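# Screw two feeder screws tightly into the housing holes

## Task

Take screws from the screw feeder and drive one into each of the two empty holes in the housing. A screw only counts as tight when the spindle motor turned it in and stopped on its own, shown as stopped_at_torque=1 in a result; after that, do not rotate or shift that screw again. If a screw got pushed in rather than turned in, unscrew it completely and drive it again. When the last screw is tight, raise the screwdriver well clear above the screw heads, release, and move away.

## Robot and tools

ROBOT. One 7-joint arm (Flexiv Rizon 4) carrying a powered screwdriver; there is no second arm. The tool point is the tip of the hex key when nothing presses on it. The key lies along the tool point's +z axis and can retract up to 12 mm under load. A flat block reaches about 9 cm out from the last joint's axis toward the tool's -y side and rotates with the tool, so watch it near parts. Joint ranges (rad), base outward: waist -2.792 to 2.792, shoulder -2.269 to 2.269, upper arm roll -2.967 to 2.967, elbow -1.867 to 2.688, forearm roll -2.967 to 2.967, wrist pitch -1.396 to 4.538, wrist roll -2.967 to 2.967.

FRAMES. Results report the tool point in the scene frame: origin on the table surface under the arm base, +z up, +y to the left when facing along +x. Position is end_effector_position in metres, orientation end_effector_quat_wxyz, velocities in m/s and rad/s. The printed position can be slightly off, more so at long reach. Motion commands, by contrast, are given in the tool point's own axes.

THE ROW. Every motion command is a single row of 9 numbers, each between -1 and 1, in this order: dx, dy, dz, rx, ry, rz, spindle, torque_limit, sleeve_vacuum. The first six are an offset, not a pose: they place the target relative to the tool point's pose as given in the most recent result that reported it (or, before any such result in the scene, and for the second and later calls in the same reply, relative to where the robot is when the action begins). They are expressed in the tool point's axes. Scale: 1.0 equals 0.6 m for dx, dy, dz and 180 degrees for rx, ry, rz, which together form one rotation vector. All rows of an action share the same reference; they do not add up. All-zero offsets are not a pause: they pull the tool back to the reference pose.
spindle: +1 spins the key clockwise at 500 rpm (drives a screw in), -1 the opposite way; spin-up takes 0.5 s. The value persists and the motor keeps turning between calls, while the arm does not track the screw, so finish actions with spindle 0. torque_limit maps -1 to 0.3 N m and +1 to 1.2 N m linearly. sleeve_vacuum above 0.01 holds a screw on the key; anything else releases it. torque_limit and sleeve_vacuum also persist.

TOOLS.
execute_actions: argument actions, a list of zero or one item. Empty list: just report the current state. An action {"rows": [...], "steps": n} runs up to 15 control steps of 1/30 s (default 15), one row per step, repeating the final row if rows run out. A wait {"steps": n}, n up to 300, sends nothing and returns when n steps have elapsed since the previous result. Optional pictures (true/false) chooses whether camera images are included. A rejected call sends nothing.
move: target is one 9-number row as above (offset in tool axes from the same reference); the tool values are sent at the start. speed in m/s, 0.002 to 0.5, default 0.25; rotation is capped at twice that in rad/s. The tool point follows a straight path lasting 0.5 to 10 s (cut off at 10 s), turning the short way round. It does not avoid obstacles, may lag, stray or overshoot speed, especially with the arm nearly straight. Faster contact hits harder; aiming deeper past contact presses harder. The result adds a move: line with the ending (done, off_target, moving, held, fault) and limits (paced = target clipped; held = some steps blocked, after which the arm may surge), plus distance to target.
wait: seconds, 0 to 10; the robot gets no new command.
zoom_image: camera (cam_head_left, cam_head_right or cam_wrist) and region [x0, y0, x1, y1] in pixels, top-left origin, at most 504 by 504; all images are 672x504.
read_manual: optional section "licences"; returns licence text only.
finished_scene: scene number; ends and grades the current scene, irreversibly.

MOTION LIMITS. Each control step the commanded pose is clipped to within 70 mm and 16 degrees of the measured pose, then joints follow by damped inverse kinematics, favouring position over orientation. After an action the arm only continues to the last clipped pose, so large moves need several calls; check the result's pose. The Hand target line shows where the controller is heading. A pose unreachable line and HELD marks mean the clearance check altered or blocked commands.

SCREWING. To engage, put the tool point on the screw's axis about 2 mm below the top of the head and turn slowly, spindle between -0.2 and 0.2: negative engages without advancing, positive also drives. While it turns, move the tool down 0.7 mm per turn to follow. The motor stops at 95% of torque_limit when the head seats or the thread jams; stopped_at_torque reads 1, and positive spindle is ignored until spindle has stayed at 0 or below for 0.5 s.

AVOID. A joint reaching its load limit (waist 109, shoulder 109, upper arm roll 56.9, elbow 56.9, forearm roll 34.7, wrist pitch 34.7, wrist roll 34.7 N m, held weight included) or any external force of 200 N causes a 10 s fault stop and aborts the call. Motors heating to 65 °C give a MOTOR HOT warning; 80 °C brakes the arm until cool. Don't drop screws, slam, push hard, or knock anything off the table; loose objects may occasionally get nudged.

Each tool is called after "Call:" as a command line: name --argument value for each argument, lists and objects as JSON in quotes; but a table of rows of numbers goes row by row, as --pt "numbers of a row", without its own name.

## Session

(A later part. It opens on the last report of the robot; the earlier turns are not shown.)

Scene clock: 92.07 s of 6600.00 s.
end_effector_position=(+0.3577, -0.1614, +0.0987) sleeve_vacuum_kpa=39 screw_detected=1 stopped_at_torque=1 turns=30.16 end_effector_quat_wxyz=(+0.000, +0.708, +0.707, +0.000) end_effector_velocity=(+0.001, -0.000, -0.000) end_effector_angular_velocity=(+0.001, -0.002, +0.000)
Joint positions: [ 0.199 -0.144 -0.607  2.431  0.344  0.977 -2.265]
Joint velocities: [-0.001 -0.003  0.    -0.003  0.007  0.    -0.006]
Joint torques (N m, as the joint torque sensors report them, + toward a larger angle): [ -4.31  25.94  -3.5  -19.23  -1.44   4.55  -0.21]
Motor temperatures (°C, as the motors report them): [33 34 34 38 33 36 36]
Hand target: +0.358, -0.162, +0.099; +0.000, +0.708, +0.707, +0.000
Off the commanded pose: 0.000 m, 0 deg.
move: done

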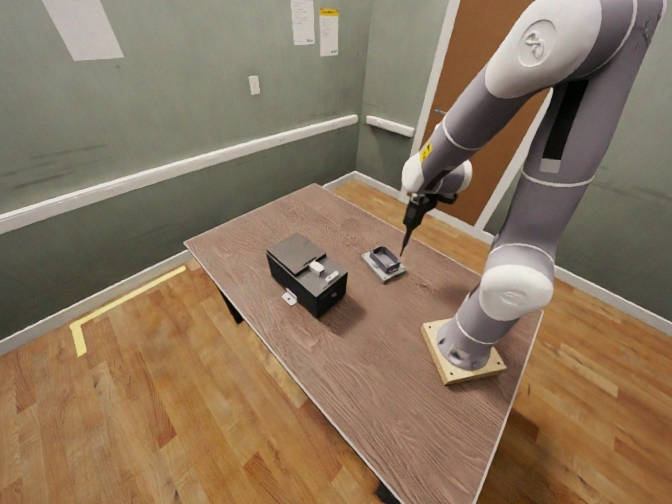

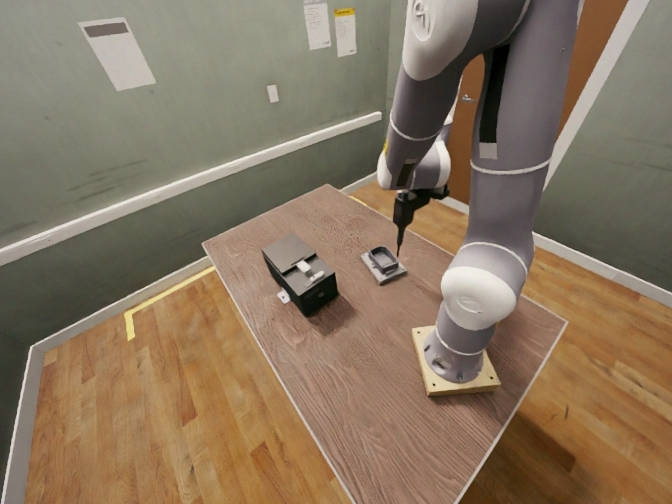

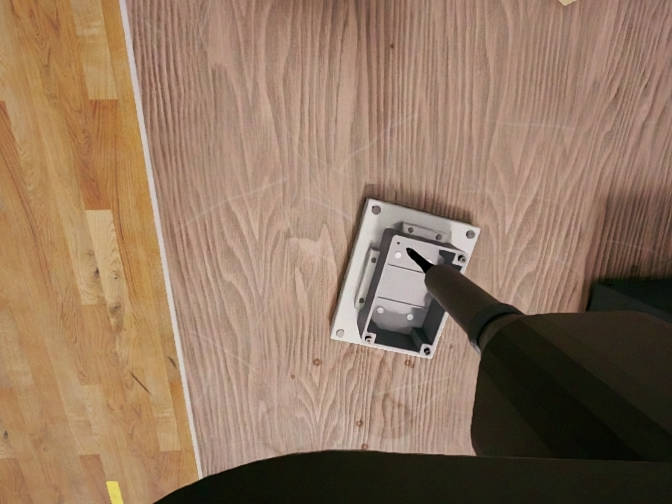

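Call:
execute_actions --actions '[]'

Call:
move --target '[-0.0044,-0.0007,0.015,0,0,0,0,0,1]' --speed 0.02

Call:
zoom_image --camera "cam_wrist" --region '[380,220,440,265]'

Scene clock: 108.27 s of 6600.00 s.
end_effector_position=(+0.3577, -0.1614, +0.0986) sleeve_vacuum_kpa=39 screw_detected=1 stopped_at_torque=1 turns=30.16 end_effector_quat_wxyz=(+0.000, +0.708, +0.707, +0.000) end_effector_velocity=(-0.000, -0.000, -0.000) end_effector_angular_velocity=(-0.000, +0.000, +0.000)
Joint positions: [ 0.199 -0.144 -0.607  2.431  0.344  0.977 -2.266]
Joint velocities: [ 0.     0.    -0.     0.001 -0.     0.001 -0.   ]
Joint torques (N m, as the joint torque sensors report them, + toward a larger angle): [ -3.84  25.7   -3.81 -19.39  -1.91   4.75  -0.2 ]
Motor temperatures (°C, as the motors report them): [33 34 34 38 33 36 36]
Hand target: +0.358, -0.162, +0.099; +0.000, +0.708, +0.707, +0.000
Off the commanded pose: 0.000 m, 0 deg.
Steps of this call (steps 1 to 90: nothing new was sent; then 13.20 s passed at rest). Readings (end_effector_position | what the end effector reports):
1: (+0.3577, -0.1614, +0.0986) | sleeve_vacuum_kpa=39 screw_detected=1 stopped_at_torque=1 turns=30.16
2: (+0.3577, -0.1614, +0.0986) | sleeve_vacuum_kpa=39 screw_detected=1 stopped_at_torque=1 turns=30.16
4: (+0.3577, -0.1614, +0.0986) | sleeve_vacuum_kpa=39 screw_detected=1 stopped_at_torque=1 turns=30.16
8: (+0.3577, -0.1614, +0.0986) | sleeve_vacuum_kpa=39 screw_detected=1 stopped_at_torque=1 turns=30.16
90: the state above

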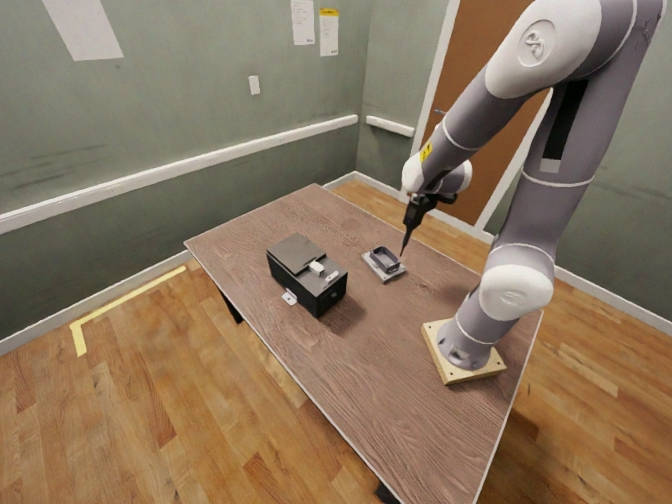

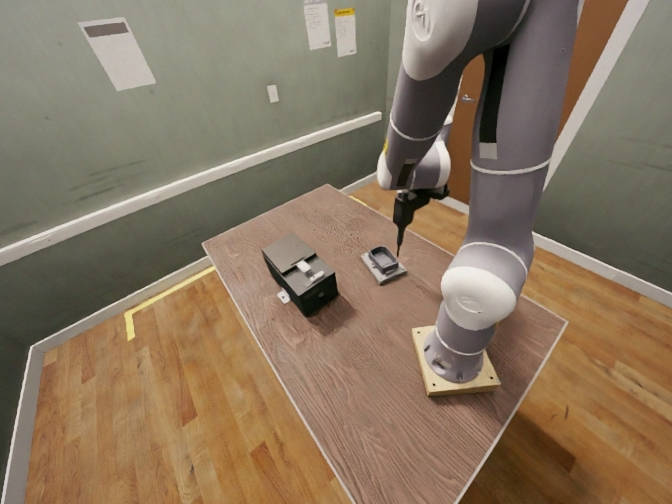

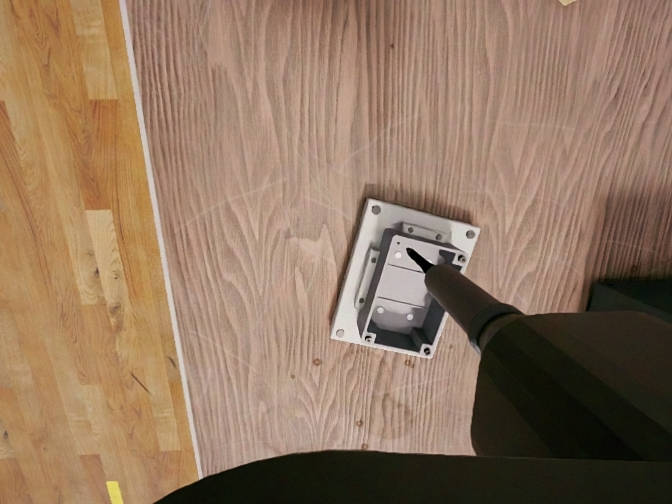

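Scene clock: 109.00 s of 6600.00 s.
end_effector_position=(+0.3571, -0.1639, +0.0896) sleeve_vacuum_kpa=39 screw_detected=1 stopped_at_torque=1 turns=30.16 end_effector_quat_wxyz=(-0.000, +0.708, +0.707, +0.000) end_effector_velocity=(+0.000, -0.000, -0.000) end_effector_angular_velocity=(+0.000, -0.001, +0.001)
Joint positions: [ 0.19  -0.185 -0.598  2.417  0.393  0.99  -2.307]
Joint velocities: [-0.    -0.003  0.    -0.001  0.004  0.    -0.004]
Joint torques (N m, as the joint torque sensors report them, + toward a larger angle): [ -3.89  27.67  -4.52 -17.92  -2.06   4.65   0.04]
Motor temperatures (°C, as the motors report them): [33 34 34 38 33 36 36]
Hand target: +0.357, -0.164, +0.090; +0.000, +0.708, +0.707, +0.000
Off the commanded pose: 0.000 m, 0 deg.
move: done

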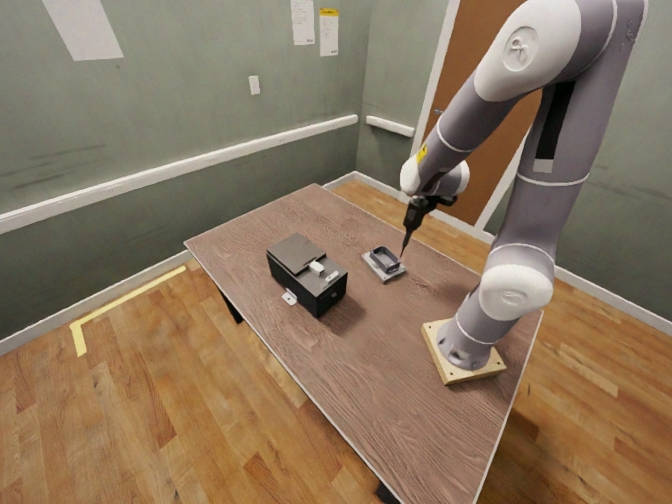

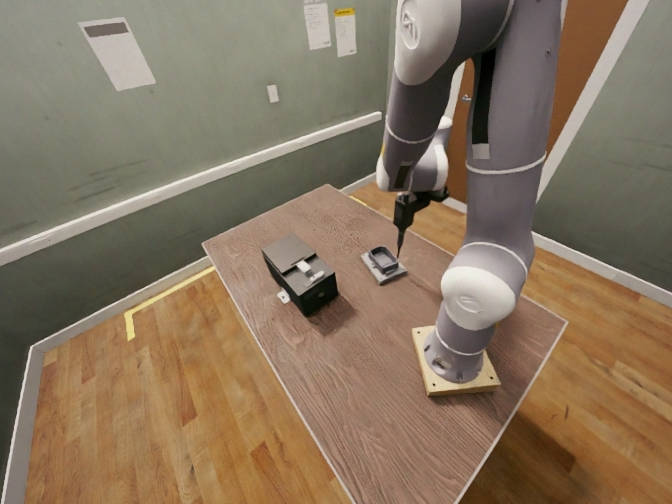

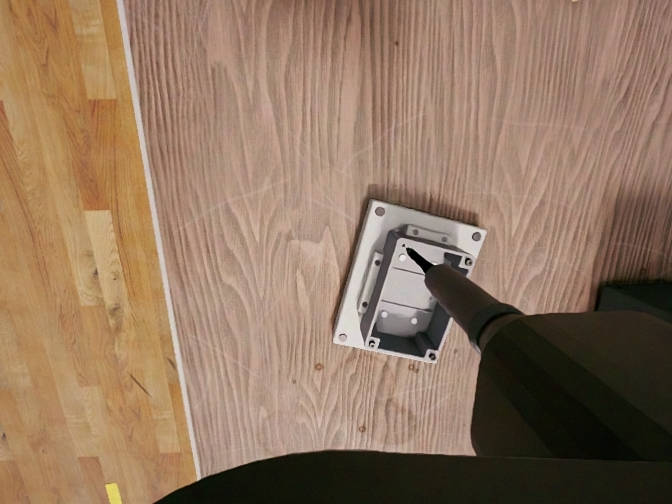

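Region (380, 220, 440, 265) of cam_wrist's 672x504 image, scaled by 8.400, with more detail than that image has; it fills the top 378 rows of this view, and the rest is white.

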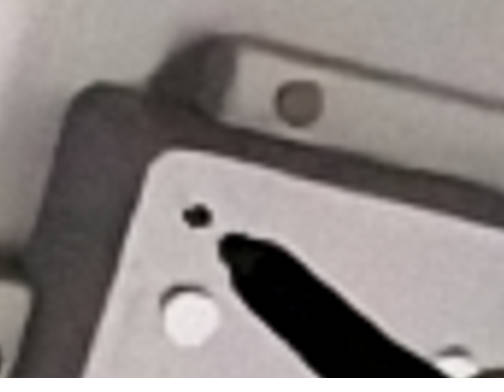

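Call:
move --target '[0,0,0.016,0,0,0,0,0,1]' --speed 0.01

Call:
move --target '[0,0,0.016,0,0,0,0.4,0,1]' --speed 0.0026

Call:
execute_actions --actions '[{"rows":[[0,0,0,0,0,0,0,0,1]],"steps":5}]'

Call:
zoom_image --camera "cam_wrist" --region '[380,220,440,265]'

Scene clock: 114.33 s of 6600.00 s.
end_effector_position=(+0.3569, -0.1638, +0.0800) sleeve_vacuum_kpa=39 screw_detected=1 stopped_at_torque=1 turns=30.16 end_effector_quat_wxyz=(-0.000, +0.708, +0.707, -0.000) end_effector_velocity=(+0.001, -0.000, -0.000) end_effector_angular_velocity=(-0.000, -0.001, +0.000)
Joint positions: [ 0.182 -0.223 -0.582  2.407  0.439  1.006 -2.34 ]
Joint velocities: [-0.    -0.002  0.    -0.001  0.003  0.001 -0.003]
Joint torques (N m, as the joint torque sensors report them, + toward a larger angle): [ -4.5   28.87  -4.63 -17.26  -1.85   4.62   0.05]
Motor temperatures (°C, as the motors report them): [33 34 34 37 33 36 36]
Hand target: +0.357, -0.164, +0.080; -0.000, +0.708, +0.707, +0.000
Off the commanded pose: 0.000 m, 0 deg.
After step 90, 1.17 s passed at rest.
move: done

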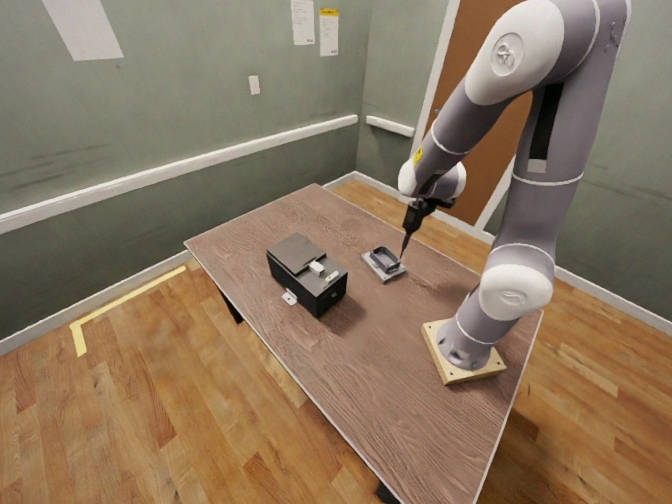

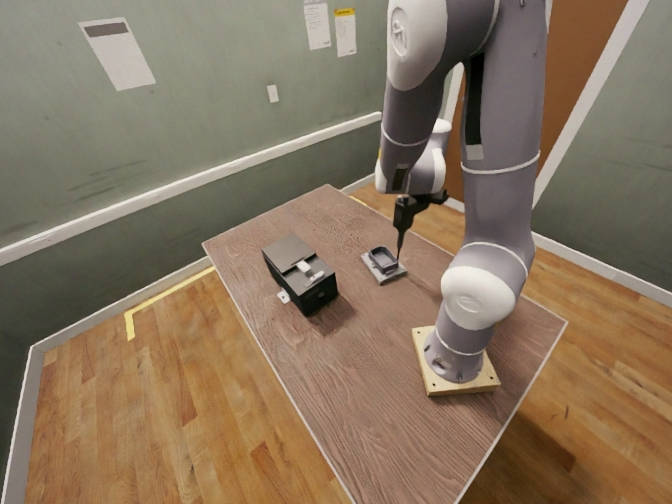

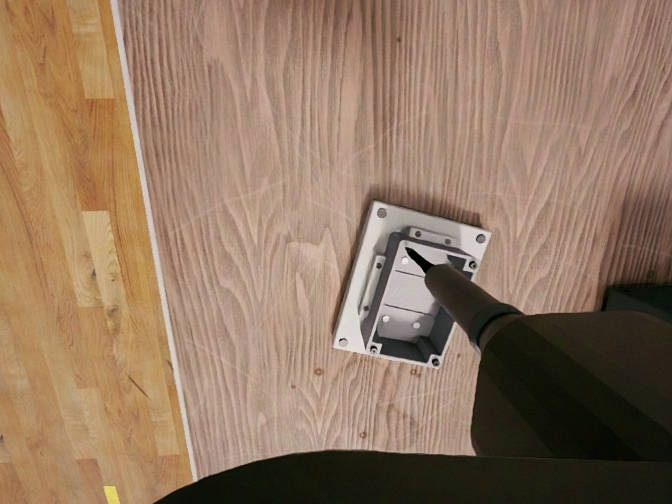

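Scene clock: 118.23 s of 6600.00 s.
end_effector_position=(+0.3571, -0.1638, +0.0705) sleeve_vacuum_kpa=40 screw_detected=1 stopped_at_torque=0 turns=42.89 end_effector_quat_wxyz=(-0.000, +0.708, +0.707, +0.000) end_effector_velocity=(-0.000, -0.000, -0.000) end_effector_angular_velocity=(-0.000, -0.000, -0.000)
Joint positions: [ 0.173 -0.261 -0.567  2.395  0.485  1.021 -2.372]
Joint velocities: [-0.    -0.001 -0.    -0.     0.001  0.    -0.001]
Joint torques (N m, as the joint torque sensors report them, + toward a larger angle): [ -4.22  27.08  -4.88 -14.83  -1.82   4.2   -0.23]
Motor temperatures (°C, as the motors report them): [33 34 34 37 33 36 36]
Hand target: +0.357, -0.164, +0.070; -0.000, +0.708, +0.707, -0.000
Off the commanded pose: 0.000 m, 0 deg.
move: done

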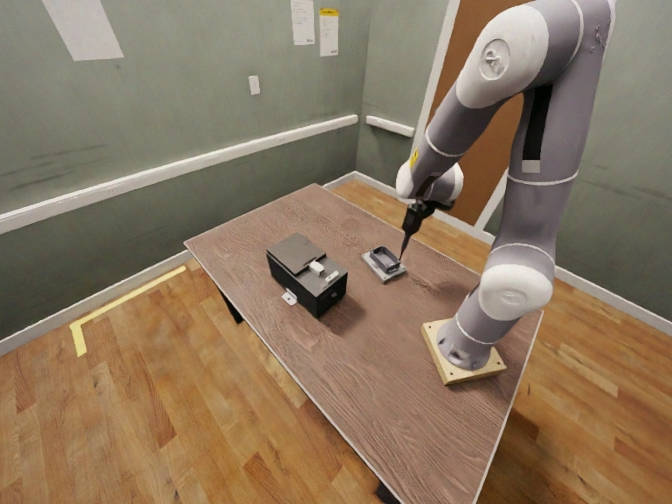

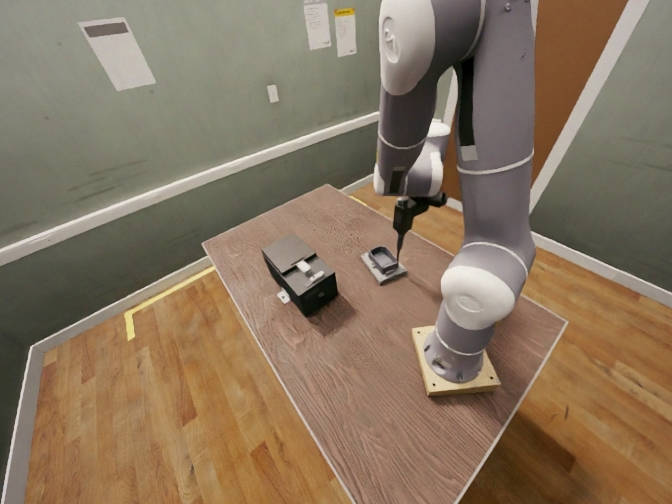

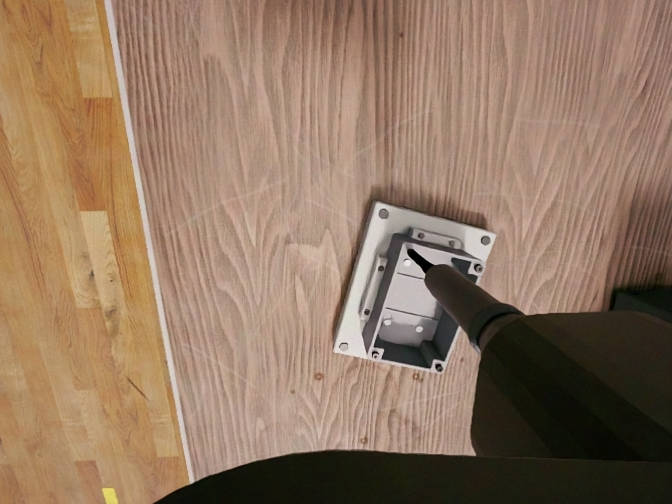

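Scene clock: 118.40 s of 6600.00 s.
end_effector_position=(+0.3572, -0.1638, +0.0706) sleeve_vacuum_kpa=40 screw_detected=1 stopped_at_torque=0 turns=42.89 end_effector_quat_wxyz=(-0.000, +0.708, +0.707, +0.000) end_effector_velocity=(-0.000, +0.000, -0.000) end_effector_angular_velocity=(-0.000, +0.000, +0.000)
Joint positions: [ 0.173 -0.261 -0.567  2.394  0.485  1.021 -2.372]
Joint velocities: [-0. -0.  0.  0.  0.  0.  0.]
Joint torques (N m, as the joint torque sensors report them, + toward a larger angle): [ -3.55  29.3   -5.86 -16.    -2.15   3.99   0.1 ]
Motor temperatures (°C, as the motors report them): [33 34 34 37 33 36 36]
Hand target: +0.357, -0.164, +0.071; -0.000, +0.708, +0.707, +0.000
Off the commanded pose: 0.000 m, 0 deg.
Steps of this call (steps 1 to 5: all 5 steps of this action). Readings (end_effector_position | what the end effector reports):
1: (+0.3571, -0.1638, +0.0705) | sleeve_vacuum_kpa=40 screw_detected=1 stopped_at_torque=0 turns=42.89
2: (+0.3572, -0.1638, +0.0705) | sleeve_vacuum_kpa=40 screw_detected=1 stopped_at_torque=0 turns=42.89
4: (+0.3572, -0.1638, +0.0706) | sleeve_vacuum_kpa=40 screw_detected=1 stopped_at_torque=0 turns=42.89
5: the state above

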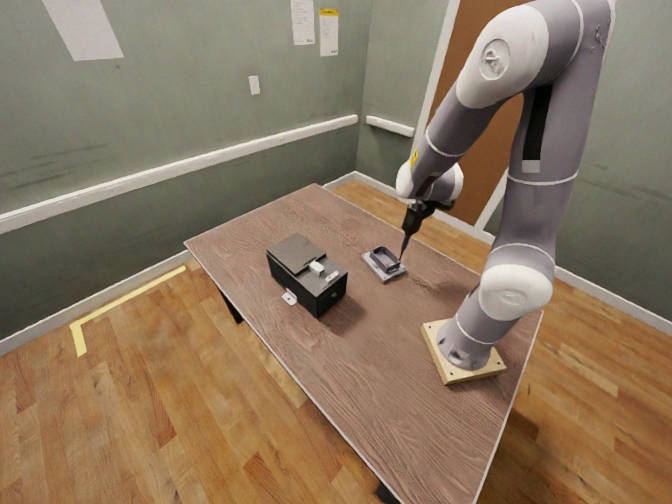

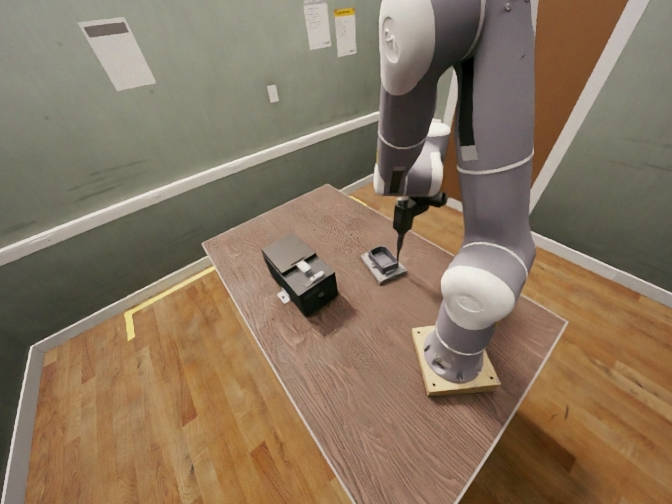

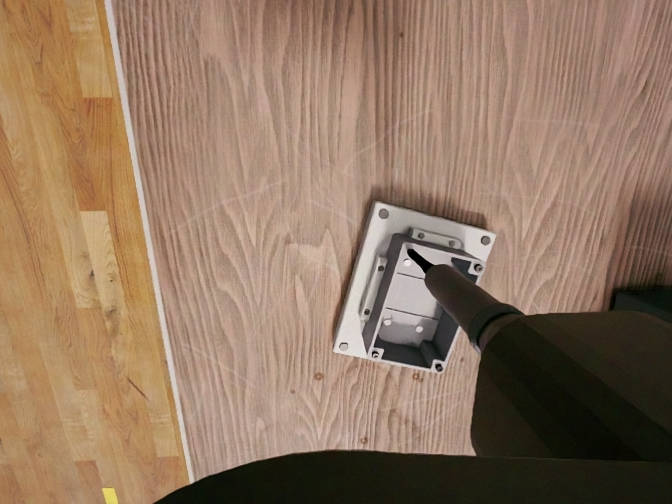

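Region (380, 220, 440, 265) of cam_wrist's 672x504 image, scaled by 8.400, with more detail than that image has; it fills the top 378 rows of this view, and the rest is white.

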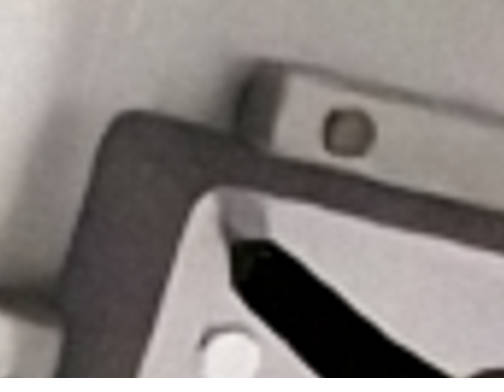

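Looks in.

Call:
move --target '[0,0,0.012,0,0,0,0.4,0,1]' --speed 0.0023

Call:
wait --seconds 0.5

Scene clock: 124.40 s of 6600.00 s.
end_effector_position=(+0.3572, -0.1638, +0.0634) sleeve_vacuum_kpa=40 screw_detected=1 stopped_at_torque=1 turns=51.63 end_effector_quat_wxyz=(-0.000, +0.708, +0.707, +0.000) end_effector_velocity=(+0.000, +0.000, -0.000) end_effector_angular_velocity=(+0.000, -0.000, +0.000)
Joint positions: [ 0.165 -0.288 -0.554  2.385  0.518  1.031 -2.396]
Joint velocities: [-0.    -0.     0.    -0.     0.001  0.    -0.001]
Joint torques (N m, as the joint torque sensors report them, + toward a larger angle): [ -3.7   28.24  -5.27 -15.19  -1.5    4.32   0.06]
Motor temperatures (°C, as the motors report them): [33 34 34 37 33 36 36]
Hand target: +0.357, -0.164, +0.063; -0.000, +0.708, +0.707, +0.000
Off the commanded pose: 0.000 m, 0 deg.
move: done

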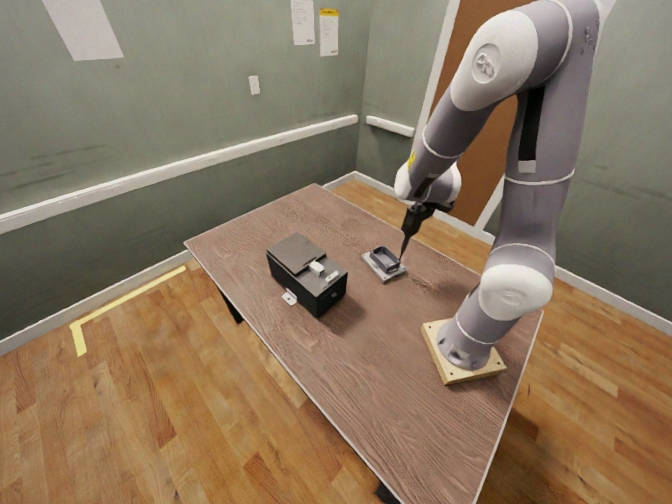

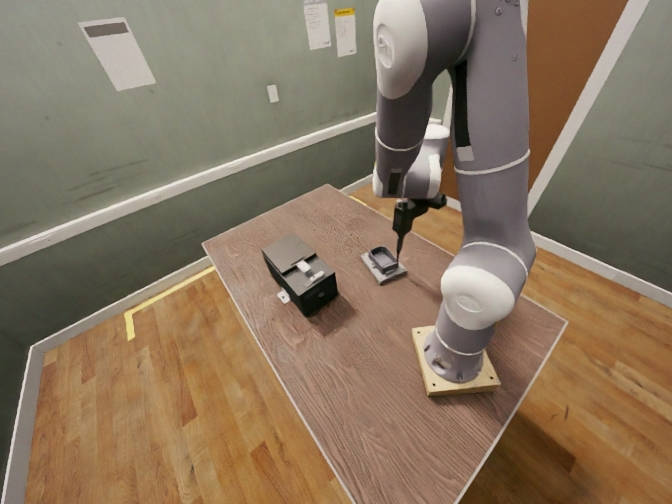

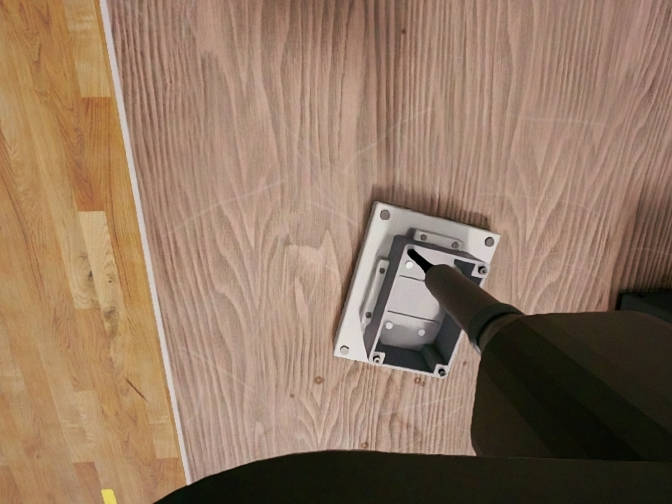

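Scene clock: 124.90 s of 6600.00 s.
end_effector_position=(+0.3572, -0.1638, +0.0634) sleeve_vacuum_kpa=40 screw_detected=1 stopped_at_torque=1 turns=51.63 end_effector_quat_wxyz=(-0.000, +0.708, +0.707, +0.000) end_effector_velocity=(+0.000, +0.000, -0.000) end_effector_angular_velocity=(+0.000, +0.000, +0.000)
Joint positions: [ 0.165 -0.288 -0.554  2.385  0.518  1.031 -2.396]
Joint velocities: [-0. -0.  0. -0.  0. -0.  0.]
Joint torques (N m, as the joint torque sensors report them, + toward a larger angle): [ -3.8   27.82  -5.47 -15.26  -1.5    4.58  -0.06]
Motor temperatures (°C, as the motors report them): [33 34 34 37 33 36 36]
Hand target: +0.357, -0.164, +0.063; -0.000, +0.708, +0.707, +0.000
Off the commanded pose: 0.000 m, 0 deg.
Steps of this call (steps 1 to 15: nothing new was sent). Readings (end_effector_position | what the end effector reports):
1: (+0.3572, -0.1638, +0.0634) | sleeve_vacuum_kpa=40 screw_detected=1 stopped_at_torque=1 turns=51.63
2: (+0.3572, -0.1638, +0.0634) | sleeve_vacuum_kpa=40 screw_detected=1 stopped_at_torque=1 turns=51.63
4: (+0.3572, -0.1638, +0.0634) | sleeve_vacuum_kpa=40 screw_detected=1 stopped_at_torque=1 turns=51.63
8: (+0.3572, -0.1638, +0.0634) | sleeve_vacuum_kpa=40 screw_detected=1 stopped_at_torque=1 turns=51.63
15: the state above

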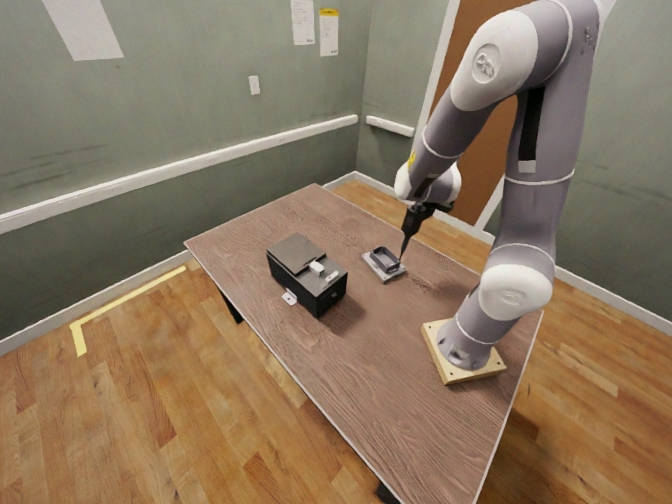

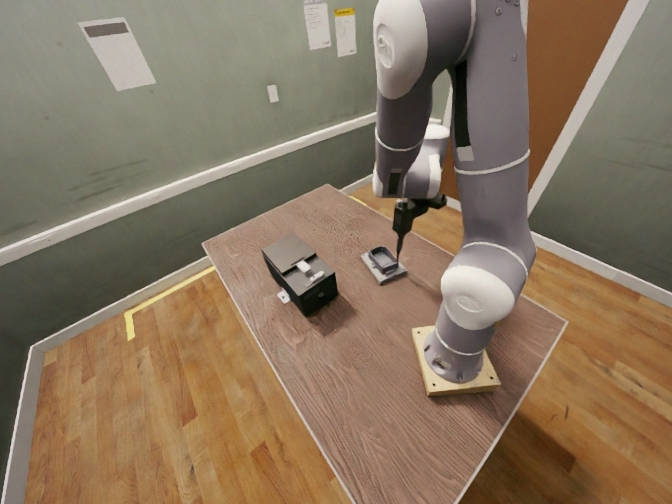

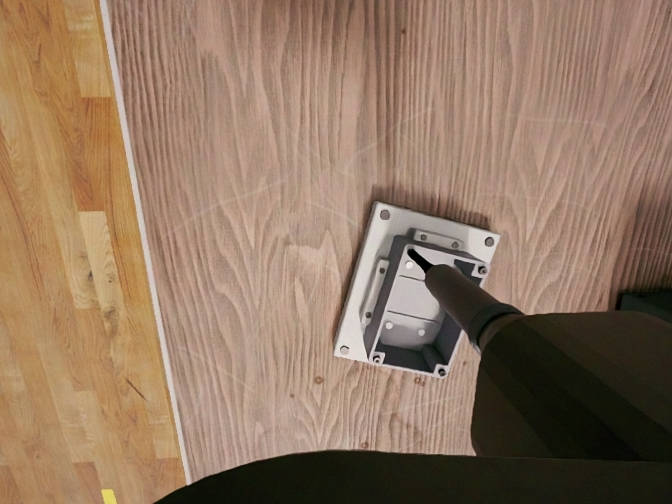

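Call:
move --target '[0,0,-0.012,0,0,0,0,0,0]' --speed 0.01

Call:
move --target '[0,0.05,-0.3,0,0,0,0,0,0]' --speed 0.2

Scene clock: 139.97 s of 6600.00 s.
end_effector_position=(+0.3574, -0.1639, +0.0706) sleeve_vacuum_kpa=0 screw_detected=0 stopped_at_torque=1 turns=51.63 end_effector_quat_wxyz=(+0.000, +0.708, +0.707, +0.000) end_effector_velocity=(-0.000, +0.000, +0.000) end_effector_angular_velocity=(+0.000, +0.000, -0.000)
Joint positions: [ 0.174 -0.261 -0.568  2.394  0.486  1.021 -2.373]
Joint velocities: [ 0.     0.002 -0.     0.001 -0.003 -0.001  0.002]
Joint torques (N m, as the joint torque sensors report them, + toward a larger angle): [ -1.69  29.26  -6.26 -15.51  -2.21   3.15   0.65]
Motor temperatures (°C, as the motors report them): [33 34 34 36 33 36 36]
Hand target: +0.357, -0.164, +0.071; -0.000, +0.708, +0.707, +0.000
Off the commanded pose: 0.000 m, 0 deg.
After step 90, 11.13 s passed at rest.
move: done

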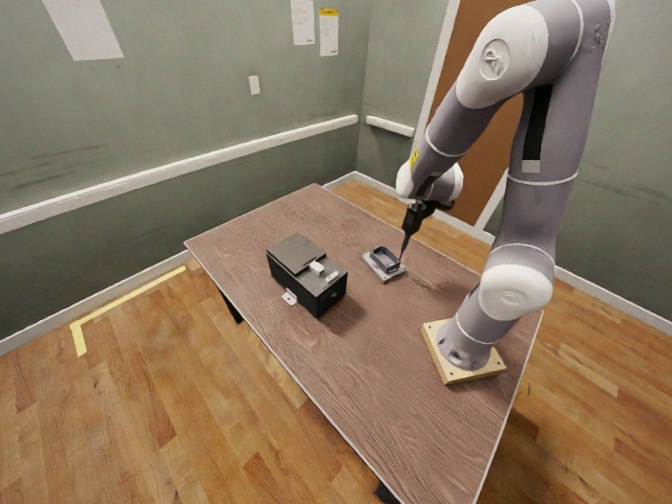

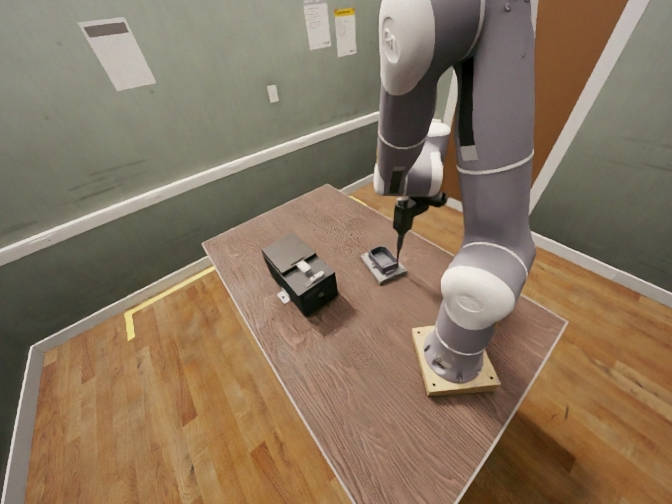

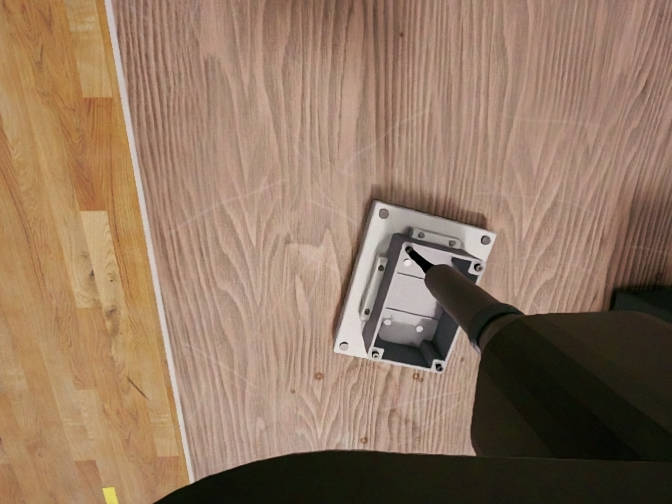

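Scene clock: 141.33 s of 6600.00 s.
end_effector_position=(+0.3874, -0.1641, +0.2507) sleeve_vacuum_kpa=0 screw_detected=0 stopped_at_torque=1 turns=51.63 end_effector_quat_wxyz=(-0.000, +0.708, +0.706, +0.001) end_effector_velocity=(-0.001, +0.001, +0.000) end_effector_angular_velocity=(+0.001, +0.002, -0.000)
Joint positions: [ 0.168  0.228 -0.582  2.273 -0.017  0.536 -1.972]
Joint velocities: [ 0.     0.001  0.001 -0.001 -0.    -0.004  0.001]
Joint torques (N m, as the joint torque sensors report them, + toward a larger angle): [ -2.64  21.37   1.43 -29.8   -3.56   3.42   0.09]
Motor temperatures (°C, as the motors report them): [33 34 34 37 33 36 36]
Hand target: +0.387, -0.164, +0.251; -0.001, +0.708, +0.706, +0.001
Off the commanded pose: 0.000 m, 0 deg.
move: done

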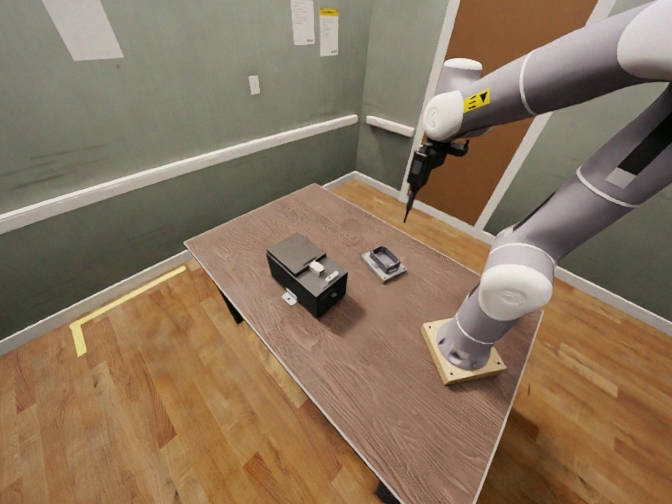

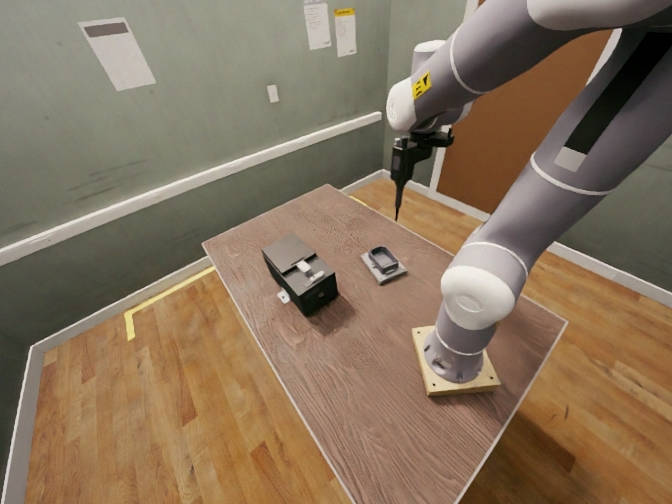

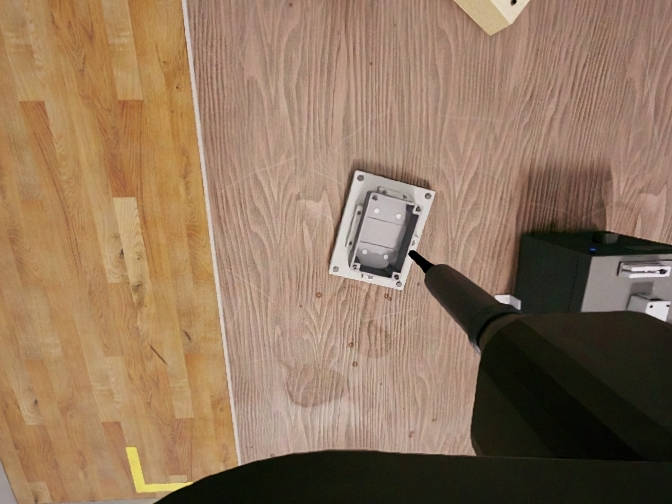

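Call:
finished_scene --scene 2

The scene is finished: the task was done.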